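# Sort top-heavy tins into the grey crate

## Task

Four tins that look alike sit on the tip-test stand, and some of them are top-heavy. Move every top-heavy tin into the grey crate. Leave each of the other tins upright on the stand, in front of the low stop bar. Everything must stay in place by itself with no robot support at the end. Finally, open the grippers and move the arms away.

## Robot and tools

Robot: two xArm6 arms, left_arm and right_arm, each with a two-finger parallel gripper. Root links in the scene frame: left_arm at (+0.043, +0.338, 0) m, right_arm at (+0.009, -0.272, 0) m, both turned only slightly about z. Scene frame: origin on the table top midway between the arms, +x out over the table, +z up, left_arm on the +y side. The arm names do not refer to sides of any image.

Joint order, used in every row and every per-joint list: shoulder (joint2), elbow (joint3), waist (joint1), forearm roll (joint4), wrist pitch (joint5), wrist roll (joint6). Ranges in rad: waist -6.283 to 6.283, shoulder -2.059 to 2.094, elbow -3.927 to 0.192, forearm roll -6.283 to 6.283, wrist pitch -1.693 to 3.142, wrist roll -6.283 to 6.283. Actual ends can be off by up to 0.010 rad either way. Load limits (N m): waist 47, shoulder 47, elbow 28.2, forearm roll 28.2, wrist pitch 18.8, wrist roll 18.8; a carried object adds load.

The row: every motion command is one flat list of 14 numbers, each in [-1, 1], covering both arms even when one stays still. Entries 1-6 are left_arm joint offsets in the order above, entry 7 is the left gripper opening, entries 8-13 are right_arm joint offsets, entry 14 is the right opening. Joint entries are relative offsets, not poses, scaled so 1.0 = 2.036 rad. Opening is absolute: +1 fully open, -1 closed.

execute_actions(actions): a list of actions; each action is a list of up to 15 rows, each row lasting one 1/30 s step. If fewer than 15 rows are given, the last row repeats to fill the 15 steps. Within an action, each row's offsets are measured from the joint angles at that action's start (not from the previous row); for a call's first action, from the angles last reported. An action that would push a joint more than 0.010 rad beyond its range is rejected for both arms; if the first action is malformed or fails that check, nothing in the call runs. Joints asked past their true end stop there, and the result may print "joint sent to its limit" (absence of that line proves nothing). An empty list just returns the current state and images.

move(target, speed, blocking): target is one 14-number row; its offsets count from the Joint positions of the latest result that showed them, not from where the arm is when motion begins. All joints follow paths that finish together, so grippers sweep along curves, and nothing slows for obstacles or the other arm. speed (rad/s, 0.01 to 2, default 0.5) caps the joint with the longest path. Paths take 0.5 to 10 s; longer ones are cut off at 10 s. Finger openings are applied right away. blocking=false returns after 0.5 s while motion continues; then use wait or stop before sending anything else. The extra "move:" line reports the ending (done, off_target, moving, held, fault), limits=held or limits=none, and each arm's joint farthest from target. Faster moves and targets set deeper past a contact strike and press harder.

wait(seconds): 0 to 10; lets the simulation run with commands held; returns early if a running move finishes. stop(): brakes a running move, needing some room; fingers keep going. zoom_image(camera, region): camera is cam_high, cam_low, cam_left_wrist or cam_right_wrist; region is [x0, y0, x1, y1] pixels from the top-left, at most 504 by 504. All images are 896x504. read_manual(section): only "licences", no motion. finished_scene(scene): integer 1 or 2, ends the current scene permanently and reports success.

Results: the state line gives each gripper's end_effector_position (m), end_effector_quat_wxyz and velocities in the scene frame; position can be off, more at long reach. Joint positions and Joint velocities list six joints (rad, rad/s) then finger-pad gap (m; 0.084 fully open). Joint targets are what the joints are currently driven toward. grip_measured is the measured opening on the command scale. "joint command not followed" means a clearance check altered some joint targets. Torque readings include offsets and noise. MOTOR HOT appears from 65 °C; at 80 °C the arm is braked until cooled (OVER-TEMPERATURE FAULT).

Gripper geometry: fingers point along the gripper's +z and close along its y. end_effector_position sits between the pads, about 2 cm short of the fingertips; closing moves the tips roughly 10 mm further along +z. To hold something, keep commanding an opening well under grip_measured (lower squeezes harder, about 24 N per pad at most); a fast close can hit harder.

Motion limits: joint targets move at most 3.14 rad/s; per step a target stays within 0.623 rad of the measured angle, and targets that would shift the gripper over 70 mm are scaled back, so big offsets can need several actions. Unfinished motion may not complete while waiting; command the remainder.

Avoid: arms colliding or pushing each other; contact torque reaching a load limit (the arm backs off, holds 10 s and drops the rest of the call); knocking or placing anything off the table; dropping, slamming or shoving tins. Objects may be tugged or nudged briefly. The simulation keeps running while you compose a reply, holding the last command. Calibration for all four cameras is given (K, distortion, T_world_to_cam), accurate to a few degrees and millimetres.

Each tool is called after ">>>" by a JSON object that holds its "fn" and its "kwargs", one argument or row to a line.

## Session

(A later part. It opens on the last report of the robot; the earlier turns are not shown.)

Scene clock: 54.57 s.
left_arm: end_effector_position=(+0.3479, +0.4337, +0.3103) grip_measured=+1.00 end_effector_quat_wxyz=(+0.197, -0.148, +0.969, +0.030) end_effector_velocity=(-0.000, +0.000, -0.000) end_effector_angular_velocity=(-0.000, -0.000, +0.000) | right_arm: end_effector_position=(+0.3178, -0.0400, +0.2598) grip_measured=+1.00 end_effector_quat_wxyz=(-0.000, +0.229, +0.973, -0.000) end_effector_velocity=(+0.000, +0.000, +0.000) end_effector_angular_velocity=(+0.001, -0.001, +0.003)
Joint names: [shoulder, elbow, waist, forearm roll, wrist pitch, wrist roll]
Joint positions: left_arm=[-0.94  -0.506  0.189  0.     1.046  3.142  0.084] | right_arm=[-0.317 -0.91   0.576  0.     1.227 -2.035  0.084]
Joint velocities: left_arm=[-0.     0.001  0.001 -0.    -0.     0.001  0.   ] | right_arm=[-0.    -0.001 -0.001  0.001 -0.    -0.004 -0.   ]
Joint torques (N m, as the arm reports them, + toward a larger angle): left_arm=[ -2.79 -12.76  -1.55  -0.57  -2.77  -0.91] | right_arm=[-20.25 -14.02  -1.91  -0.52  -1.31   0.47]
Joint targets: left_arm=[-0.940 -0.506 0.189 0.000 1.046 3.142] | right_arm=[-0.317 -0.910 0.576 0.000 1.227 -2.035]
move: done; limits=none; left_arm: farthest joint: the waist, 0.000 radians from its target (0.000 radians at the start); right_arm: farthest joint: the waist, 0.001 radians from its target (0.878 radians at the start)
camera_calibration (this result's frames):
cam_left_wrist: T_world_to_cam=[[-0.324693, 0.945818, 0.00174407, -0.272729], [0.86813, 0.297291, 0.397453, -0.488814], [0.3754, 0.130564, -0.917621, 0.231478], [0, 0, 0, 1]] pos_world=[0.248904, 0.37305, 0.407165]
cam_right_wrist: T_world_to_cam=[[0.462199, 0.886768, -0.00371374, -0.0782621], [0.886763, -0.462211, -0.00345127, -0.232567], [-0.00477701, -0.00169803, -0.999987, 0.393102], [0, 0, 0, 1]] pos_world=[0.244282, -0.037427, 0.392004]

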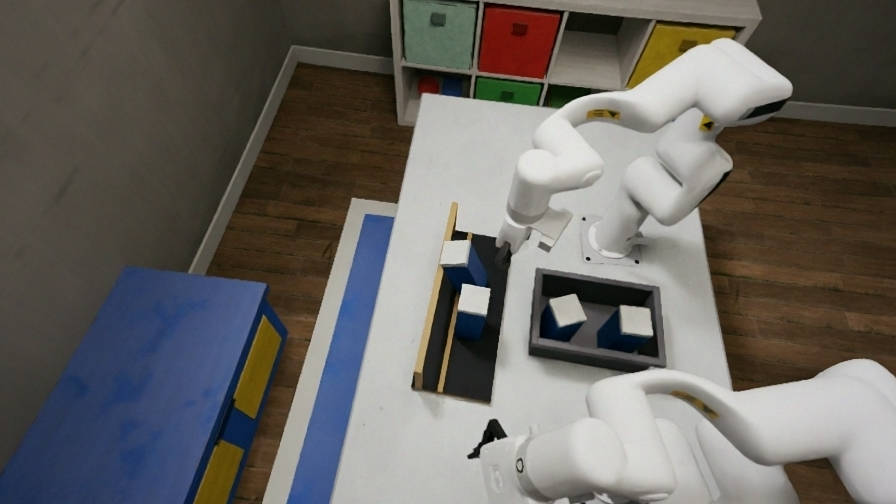

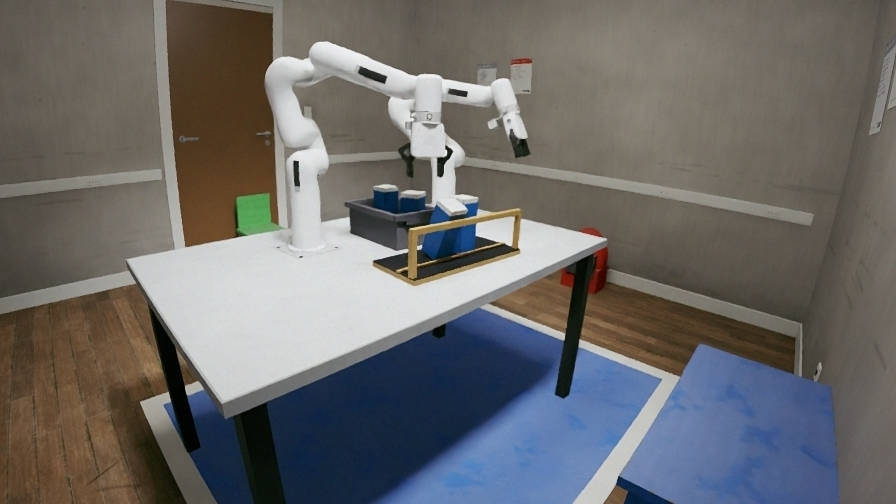

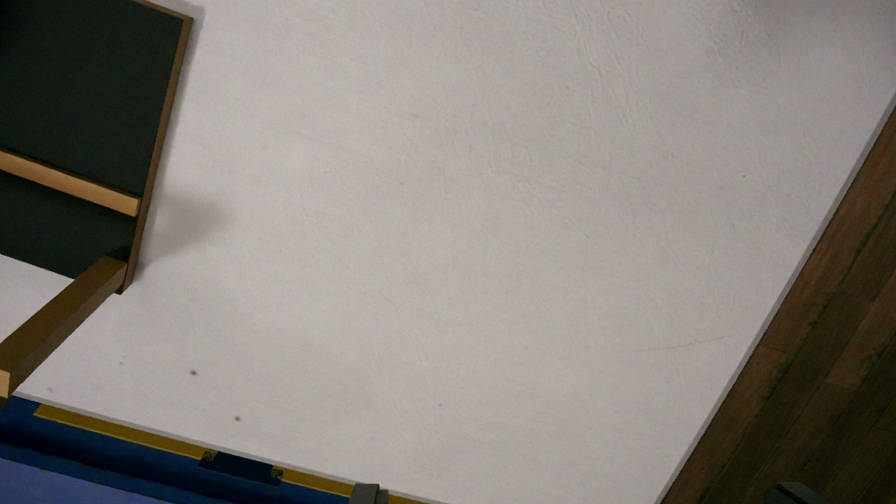

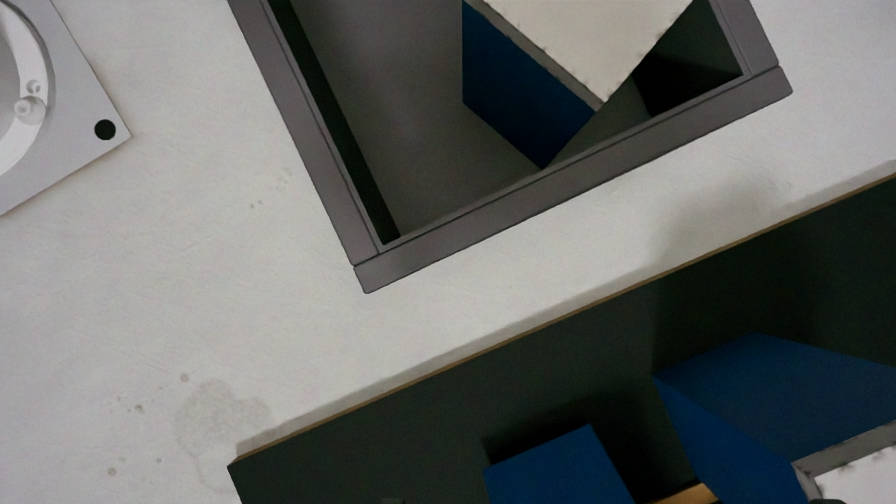

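>>> {"fn": "move", "kwargs": {
  "target": [0,0,0,0,0,0,1, 0.049,0.1003,-0.0003,0,-0.1493,-0.2053,1],
  "speed": 0.8
}}

>>> {"fn": "move", "kwargs": {
  "target": [0,0,0,0,0,0,1, 0.0803,-0.0839,-0.0438,0,0.0037,-0.0439,1],
  "speed": 0.4
}}

Scene clock: 56.43 s.
left_arm: end_effector_position=(+0.3479, +0.4337, +0.3103) grip_measured=+1.00 end_effector_quat_wxyz=(+0.197, -0.148, +0.969, +0.030) end_effector_velocity=(+0.000, -0.000, +0.000) end_effector_angular_velocity=(+0.000, -0.001, -0.000) | right_arm: end_effector_position=(+0.3181, -0.0401, +0.1600) grip_measured=+1.00 end_effector_quat_wxyz=(-0.000, +0.023, +1.000, +0.000) end_effector_velocity=(-0.000, +0.000, -0.000) end_effector_angular_velocity=(-0.000, +0.000, +0.003)
Joint names: [shoulder, elbow, waist, forearm roll, wrist pitch, wrist roll]
Joint positions: left_arm=[-0.94  -0.506  0.189  0.     1.046  3.142  0.084] | right_arm=[-0.217 -0.706  0.575  0.     0.923 -2.453  0.084]
Joint velocities: left_arm=[-0. -0. -0.  0.  0. -0. -0.] | right_arm=[ 0.     0.001  0.     0.    -0.001 -0.003  0.   ]
Joint torques (N m, as the arm reports them, + toward a larger angle): left_arm=[ -2.68 -12.75  -1.54  -0.56  -2.81  -0.88] | right_arm=[-21.73 -13.07  -1.97  -0.56  -1.29   0.5 ]
Joint targets: left_arm=[-0.940 -0.506 0.189 0.000 1.046 3.142] | right_arm=[-0.217 -0.705 0.575 0.000 0.923 -2.453]
move: done; limits=none; left_arm: farthest joint: the waist, 0.000 radians from its target (0.000 radians at the start); right_arm: farthest joint: the waist, 0.000 radians from its target (0.000 radians at the start)
camera_calibration (this result's frames):
cam_left_wrist: T_world_to_cam=[[-0.324694, 0.945818, 0.00174396, -0.272729], [0.86813, 0.297291, 0.397453, -0.488814], [0.3754, 0.130564, -0.917621, 0.231478], [0, 0, 0, 1]] pos_world=[0.248904, 0.37305, 0.407165]
cam_right_wrist: T_world_to_cam=[[0.0634516, 0.99798, -0.00319389, 0.0525761], [0.997979, -0.0634619, -0.00326122, -0.25262], [-0.00345732, -0.0029805, -0.99999, 0.292822], [0, 0, 0, 1]] pos_world=[0.249786, -0.0676288, 0.292163]

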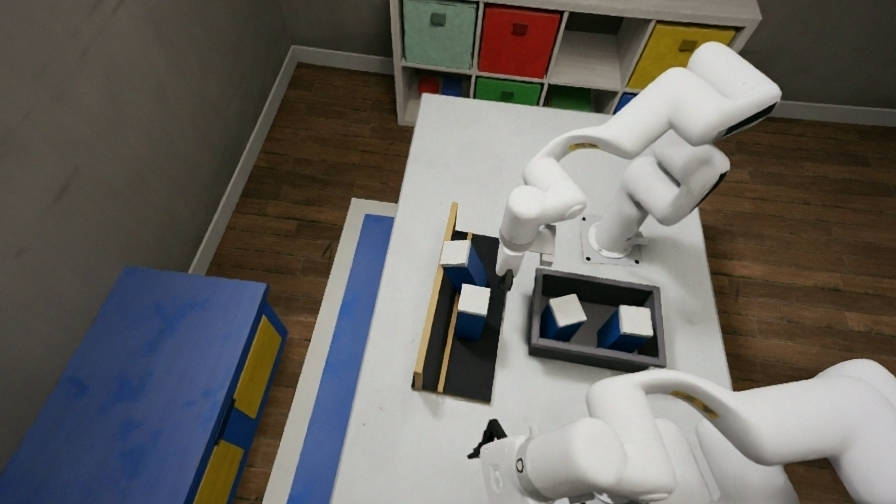

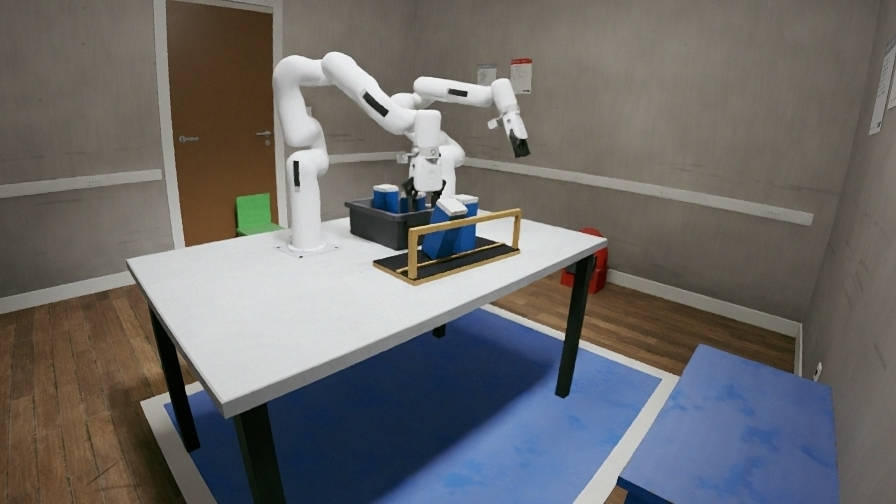

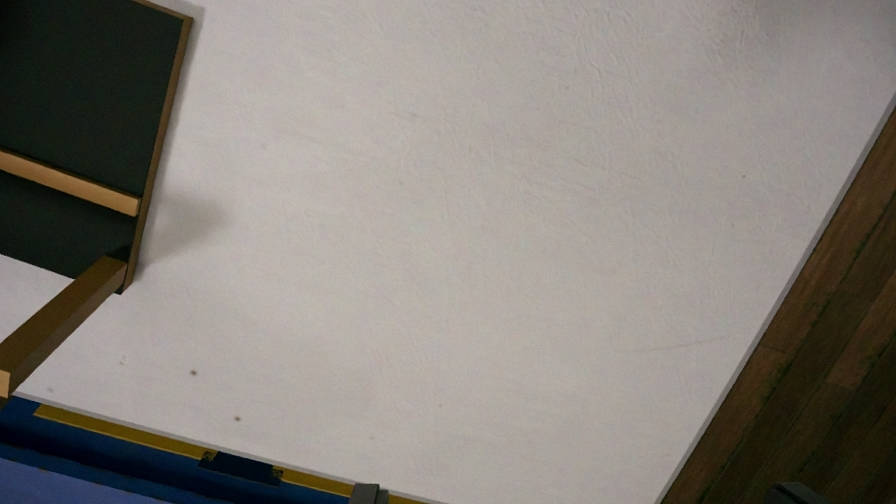

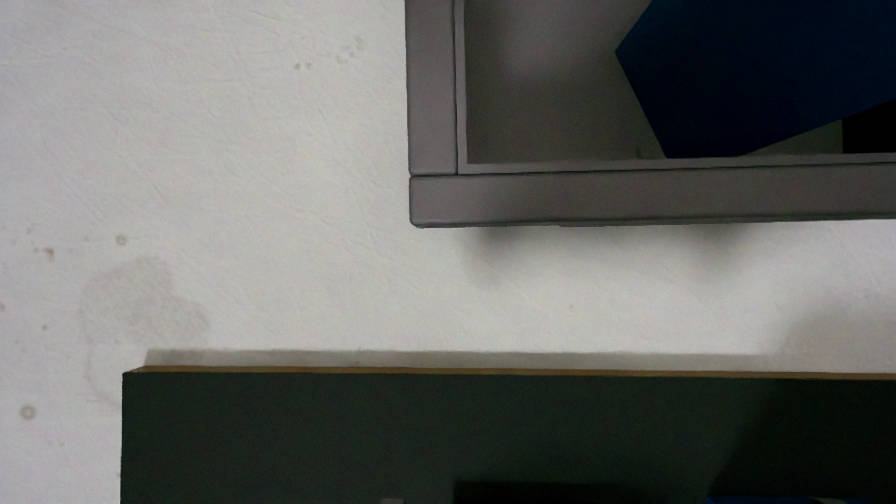

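Scene clock: 57.47 s.
left_arm: end_effector_position=(+0.3479, +0.4337, +0.3103) grip_measured=+1.00 end_effector_quat_wxyz=(+0.197, -0.148, +0.969, +0.030) end_effector_velocity=(-0.000, -0.000, -0.000) end_effector_angular_velocity=(-0.000, +0.000, -0.001) | right_arm: end_effector_position=(+0.3784, -0.0431, +0.1599) grip_measured=+1.00 end_effector_quat_wxyz=(-0.000, +0.022, +1.000, -0.000) end_effector_velocity=(+0.002, -0.001, +0.000) end_effector_angular_velocity=(+0.000, -0.002, -0.002)
Joint names: [shoulder, elbow, waist, forearm roll, wrist pitch, wrist roll]
Joint positions: left_arm=[-0.94  -0.506  0.189  0.     1.046  3.142  0.084] | right_arm=[-0.054 -0.876  0.487  0.     0.931 -2.542  0.084]
Joint velocities: left_arm=[-0.001  0.001 -0.001  0.     0.     0.    -0.   ] | right_arm=[ 0.002 -0.004 -0.003 -0.001 -0.001 -0.    -0.   ]
Joint torques (N m, as the arm reports them, + toward a larger angle): left_arm=[ -2.48 -12.47  -1.86  -0.68  -2.84  -0.76] | right_arm=[-26.14 -13.12  -1.96  -0.48  -1.21   0.37]
Joint targets: left_arm=[-0.940 -0.506 0.189 0.000 1.046 3.142] | right_arm=[-0.054 -0.877 0.486 0.000 0.931 -2.542]
move: done; limits=none; left_arm: farthest joint: the waist, 0.000 radians from its target (0.000 radians at the start); right_arm: farthest joint: the waist, 0.001 radians from its target (0.090 radians at the start)
camera_calibration (this result's frames):
cam_left_wrist: T_world_to_cam=[[-0.324694, 0.945818, 0.00174385, -0.272729], [0.86813, 0.297291, 0.397453, -0.488814], [0.3754, 0.130564, -0.917621, 0.231478], [0, 0, 0, 1]] pos_world=[0.248904, 0.37305, 0.407165]
cam_right_wrist: T_world_to_cam=[[0.0631074, 0.998001, -0.00323698, 0.0518842], [0.998, -0.0631183, -0.00338364, -0.31296], [-0.00358119, -0.00301697, -0.999989, 0.293063], [0, 0, 0, 1]] pos_world=[0.31011, -0.0706498, 0.292169]

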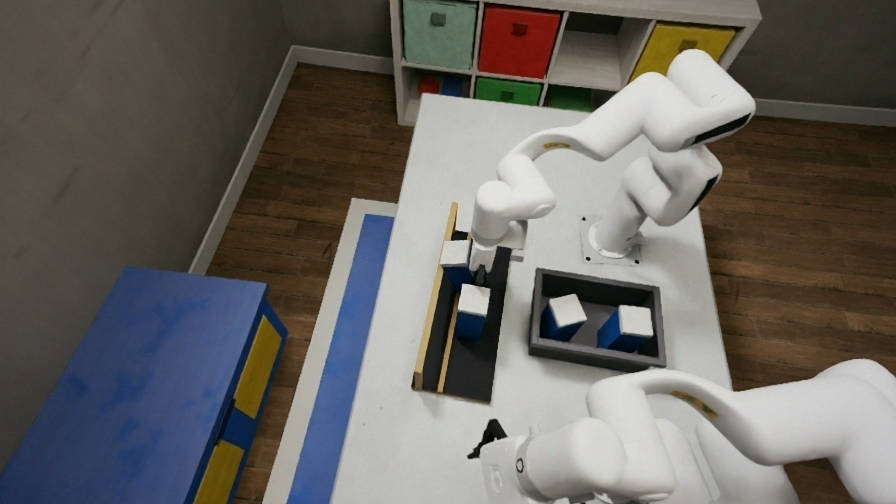

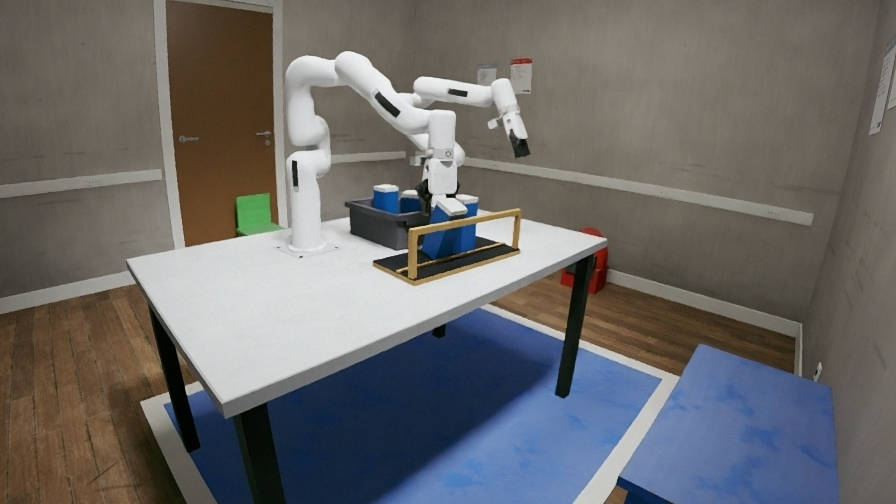

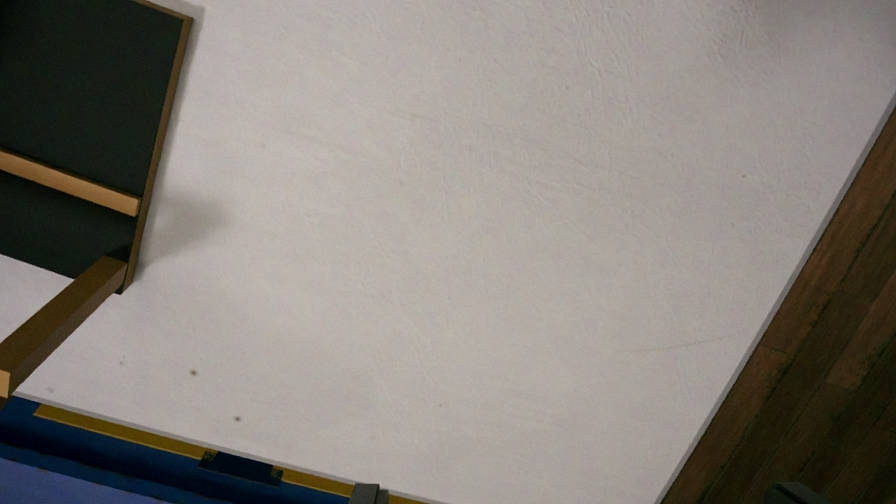

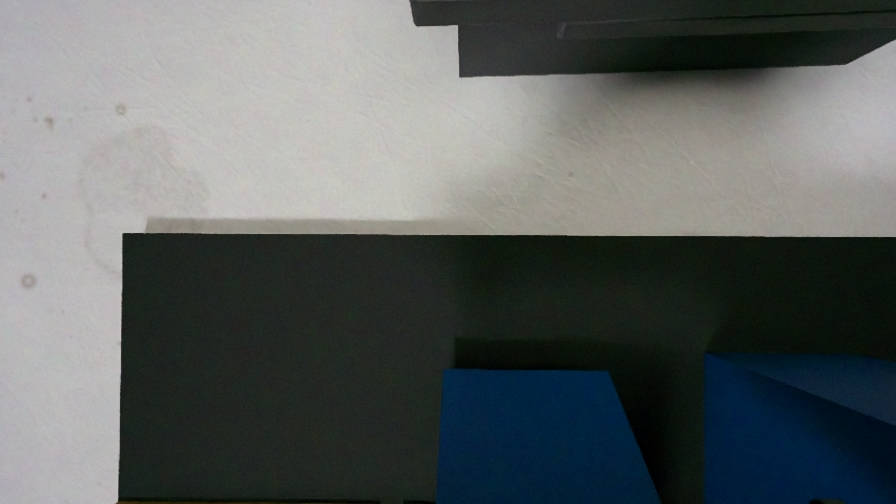

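>>> {"fn": "move", "kwargs": {
  "target": [0,0,0,0,0,0,1, 0.0825,-0.0986,-0.0367,0,0.0156,-0.0365,1],
  "speed": 0.4
}}

>>> {"fn": "move", "kwargs": {
  "target": [0,0,0,0,0,0,1, 0,0,0,0,0,0,-0.2]
}}

Scene clock: 59.10 s.
left_arm: end_effector_position=(+0.3479, +0.4337, +0.3103) grip_measured=+1.00 end_effector_quat_wxyz=(+0.197, -0.148, +0.969, +0.030) end_effector_velocity=(-0.000, +0.000, -0.000) end_effector_angular_velocity=(+0.000, +0.001, +0.000) | right_arm: end_effector_position=(+0.4406, -0.0471, +0.1603) grip_measured=+1.00 end_effector_quat_wxyz=(+0.000, +0.023, +1.000, +0.000) end_effector_velocity=(+0.001, -0.001, -0.001) end_effector_angular_velocity=(-0.000, +0.001, +0.000)
Joint names: [shoulder, elbow, waist, forearm roll, wrist pitch, wrist roll]
Joint positions: left_arm=[-0.94  -0.506  0.189  0.     1.046  3.142  0.084] | right_arm=[ 0.113 -1.077  0.412  0.     0.963 -2.616  0.084]
Joint velocities: left_arm=[ 0.     0.001  0.     0.001  0.    -0.    -0.   ] | right_arm=[ 0.003 -0.002 -0.002  0.     0.    -0.002  0.   ]
Joint torques (N m, as the arm reports them, + toward a larger angle): left_arm=[ -2.47 -12.5   -1.42  -0.61  -2.78  -0.88] | right_arm=[-30.94 -13.26  -1.96  -0.56  -1.22   0.44]
Joint targets: left_arm=[-0.940 -0.506 0.189 0.000 1.046 3.142] | right_arm=[0.114 -1.077 0.412 0.000 0.963 -2.616]
move: done; limits=none; left_arm: farthest joint: the waist, 0.000 radians from its target (0.000 radians at the start); right_arm: farthest joint: the shoulder, 0.001 radians from its target (0.168 radians at the start)
camera_calibration (this result's frames):
cam_left_wrist: T_world_to_cam=[[-0.324694, 0.945818, 0.00174384, -0.272729], [0.86813, 0.297291, 0.397453, -0.488814], [0.3754, 0.130564, -0.917621, 0.231478], [0, 0, 0, 1]] pos_world=[0.248904, 0.37305, 0.407165]
cam_right_wrist: T_world_to_cam=[[0.0633853, 0.997986, -0.00263597, 0.0517689], [0.997986, -0.0633919, -0.00248095, -0.375482], [-0.00264305, -0.00247341, -0.999993, 0.293213], [0, 0, 0, 1]] pos_world=[0.372219, -0.0747419, 0.292416]

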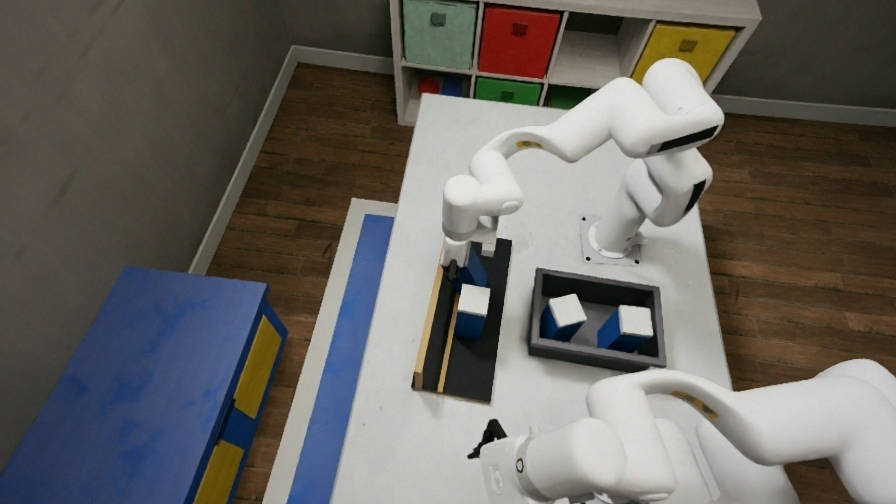

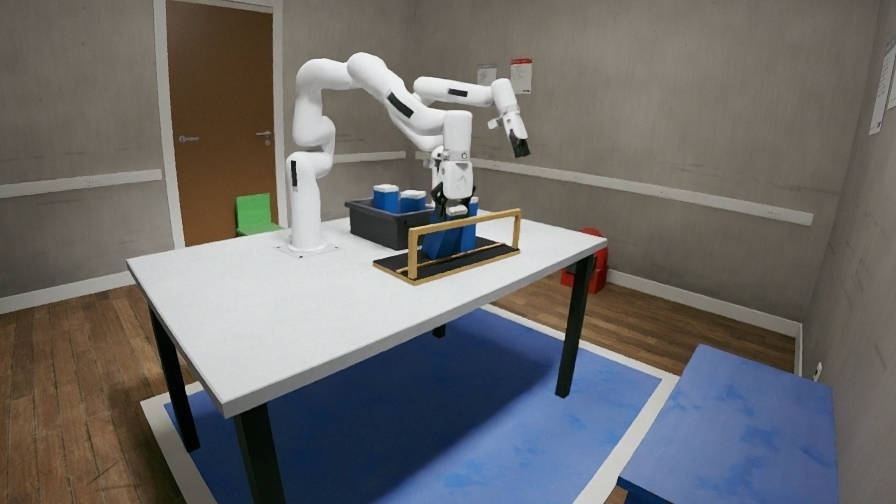

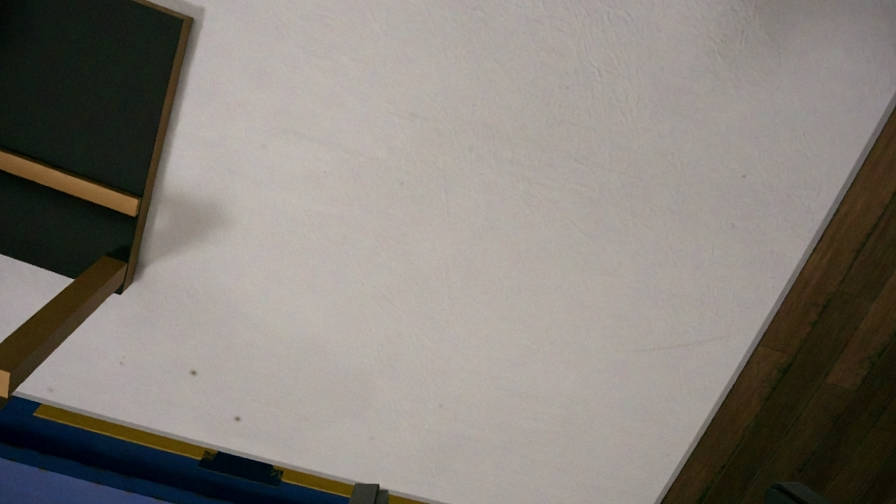

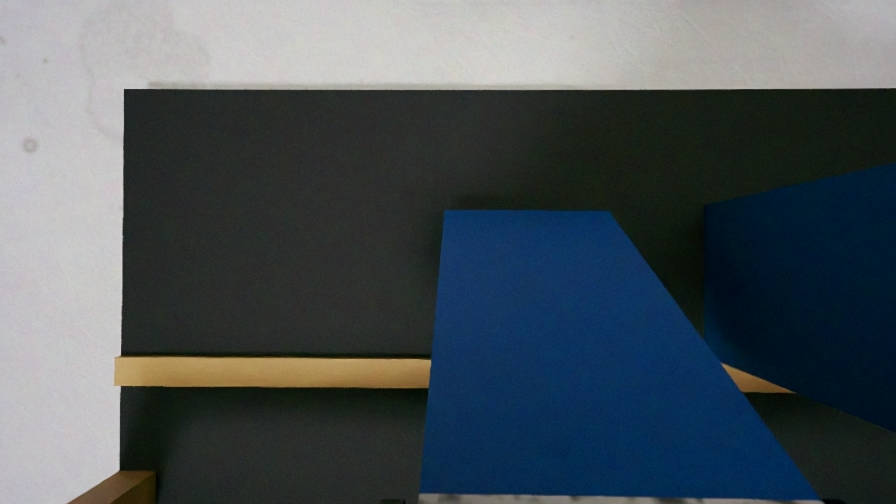

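Scene clock: 59.60 s.
left_arm: end_effector_position=(+0.3479, +0.4337, +0.3103) grip_measured=+1.00 end_effector_quat_wxyz=(+0.197, -0.148, +0.969, +0.030) end_effector_velocity=(-0.000, +0.000, -0.000) end_effector_angular_velocity=(+0.000, +0.001, +0.000) | right_arm: end_effector_position=(+0.4408, -0.0472, +0.1604) grip_measured=+0.50 end_effector_quat_wxyz=(+0.000, +0.023, +1.000, +0.000) end_effector_velocity=(-0.000, -0.001, -0.001) end_effector_angular_velocity=(-0.001, +0.002, -0.002)
Joint names: [shoulder, elbow, waist, forearm roll, wrist pitch, wrist roll]
Joint positions: left_arm=[-0.94  -0.506  0.189  0.     1.046  3.142  0.084] | right_arm=[ 0.113 -1.077  0.412  0.     0.963 -2.616  0.065]
Joint velocities: left_arm=[ 0.     0.     0.     0.001  0.     0.    -0.   ] | right_arm=[ 0.001  0.    -0.001 -0.     0.001  0.001  0.   ]
Joint torques (N m, as the arm reports them, + toward a larger angle): left_arm=[ -2.48 -12.74  -1.65  -0.81  -2.87  -0.83] | right_arm=[-29.53 -12.79  -1.31   0.17  -1.33   0.44]
Joint targets: left_arm=[-0.940 -0.506 0.189 0.000 1.046 3.142] | right_arm=[0.113 -1.077 0.412 0.000 0.963 -2.616]
move: done; limits=none; left_arm: farthest joint: the waist, 0.000 radians from its target (0.000 radians at the start); right_arm: farthest joint: the waist, 0.000 radians from its target (0.000 radians at the start)
camera_calibration (this result's frames):
cam_left_wrist: T_world_to_cam=[[-0.324694, 0.945818, 0.00174388, -0.272729], [0.86813, 0.297291, 0.397453, -0.488814], [0.3754, 0.130564, -0.917621, 0.231478], [0, 0, 0, 1]] pos_world=[0.248904, 0.37305, 0.407165]
cam_right_wrist: T_world_to_cam=[[0.0634745, 0.99798, -0.00257039, 0.0517783], [0.997981, -0.06348, -0.00211579, -0.375675], [-0.00227468, -0.0024309, -0.999994, 0.29322], [0, 0, 0, 1]] pos_world=[0.372297, -0.0748087, 0.292557]

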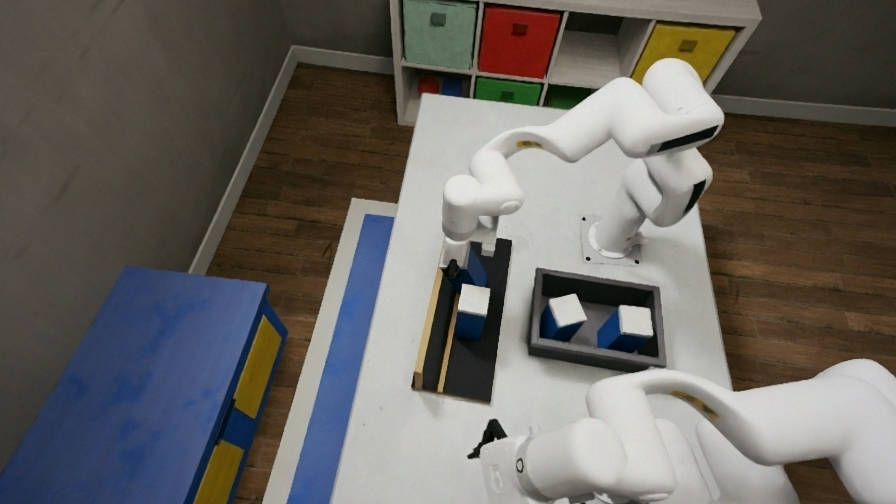

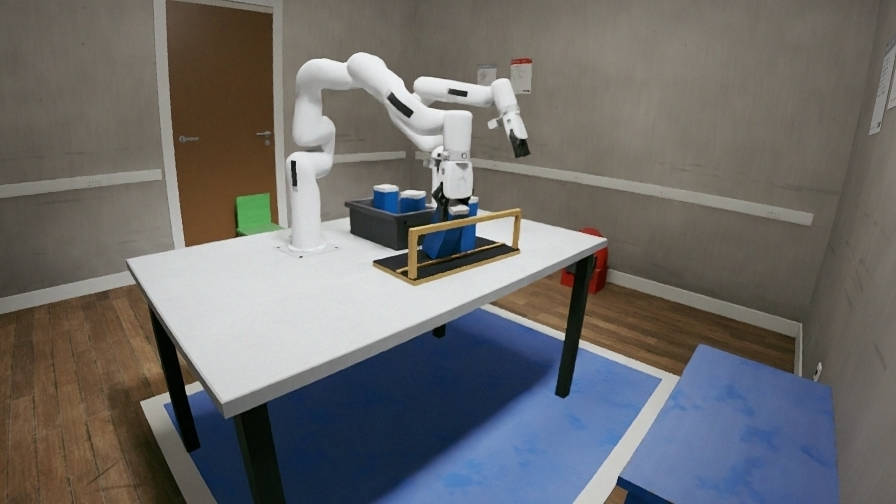

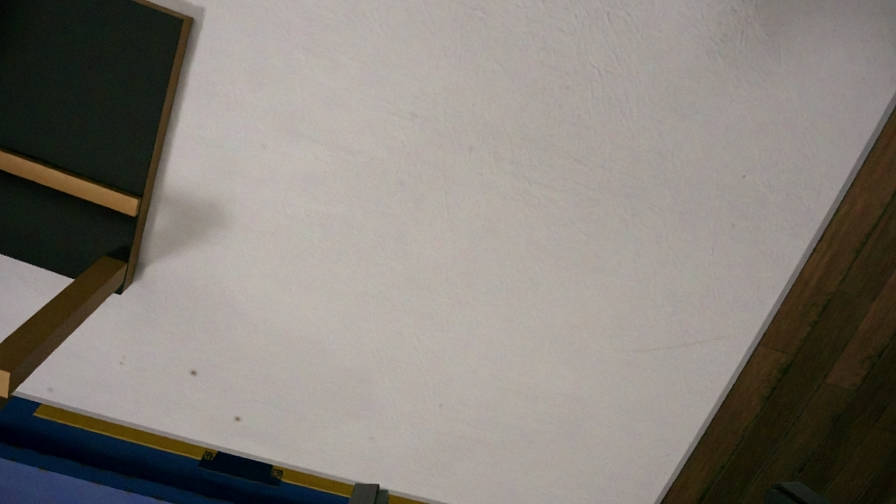

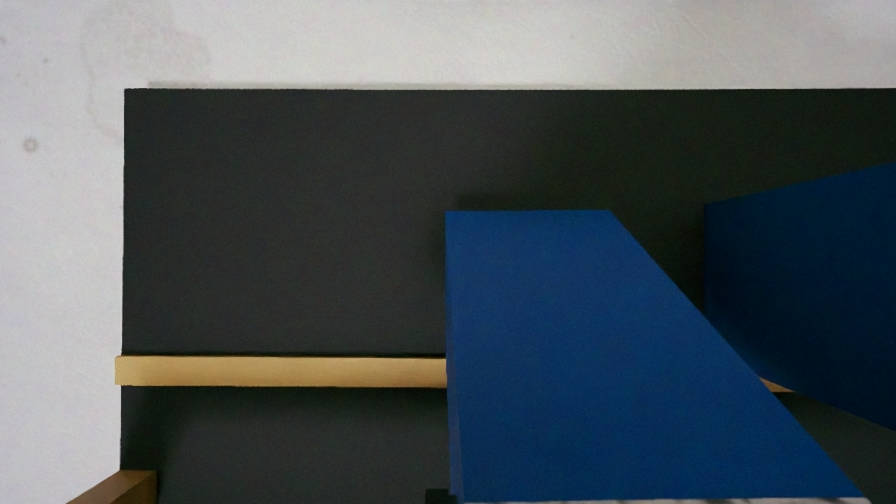

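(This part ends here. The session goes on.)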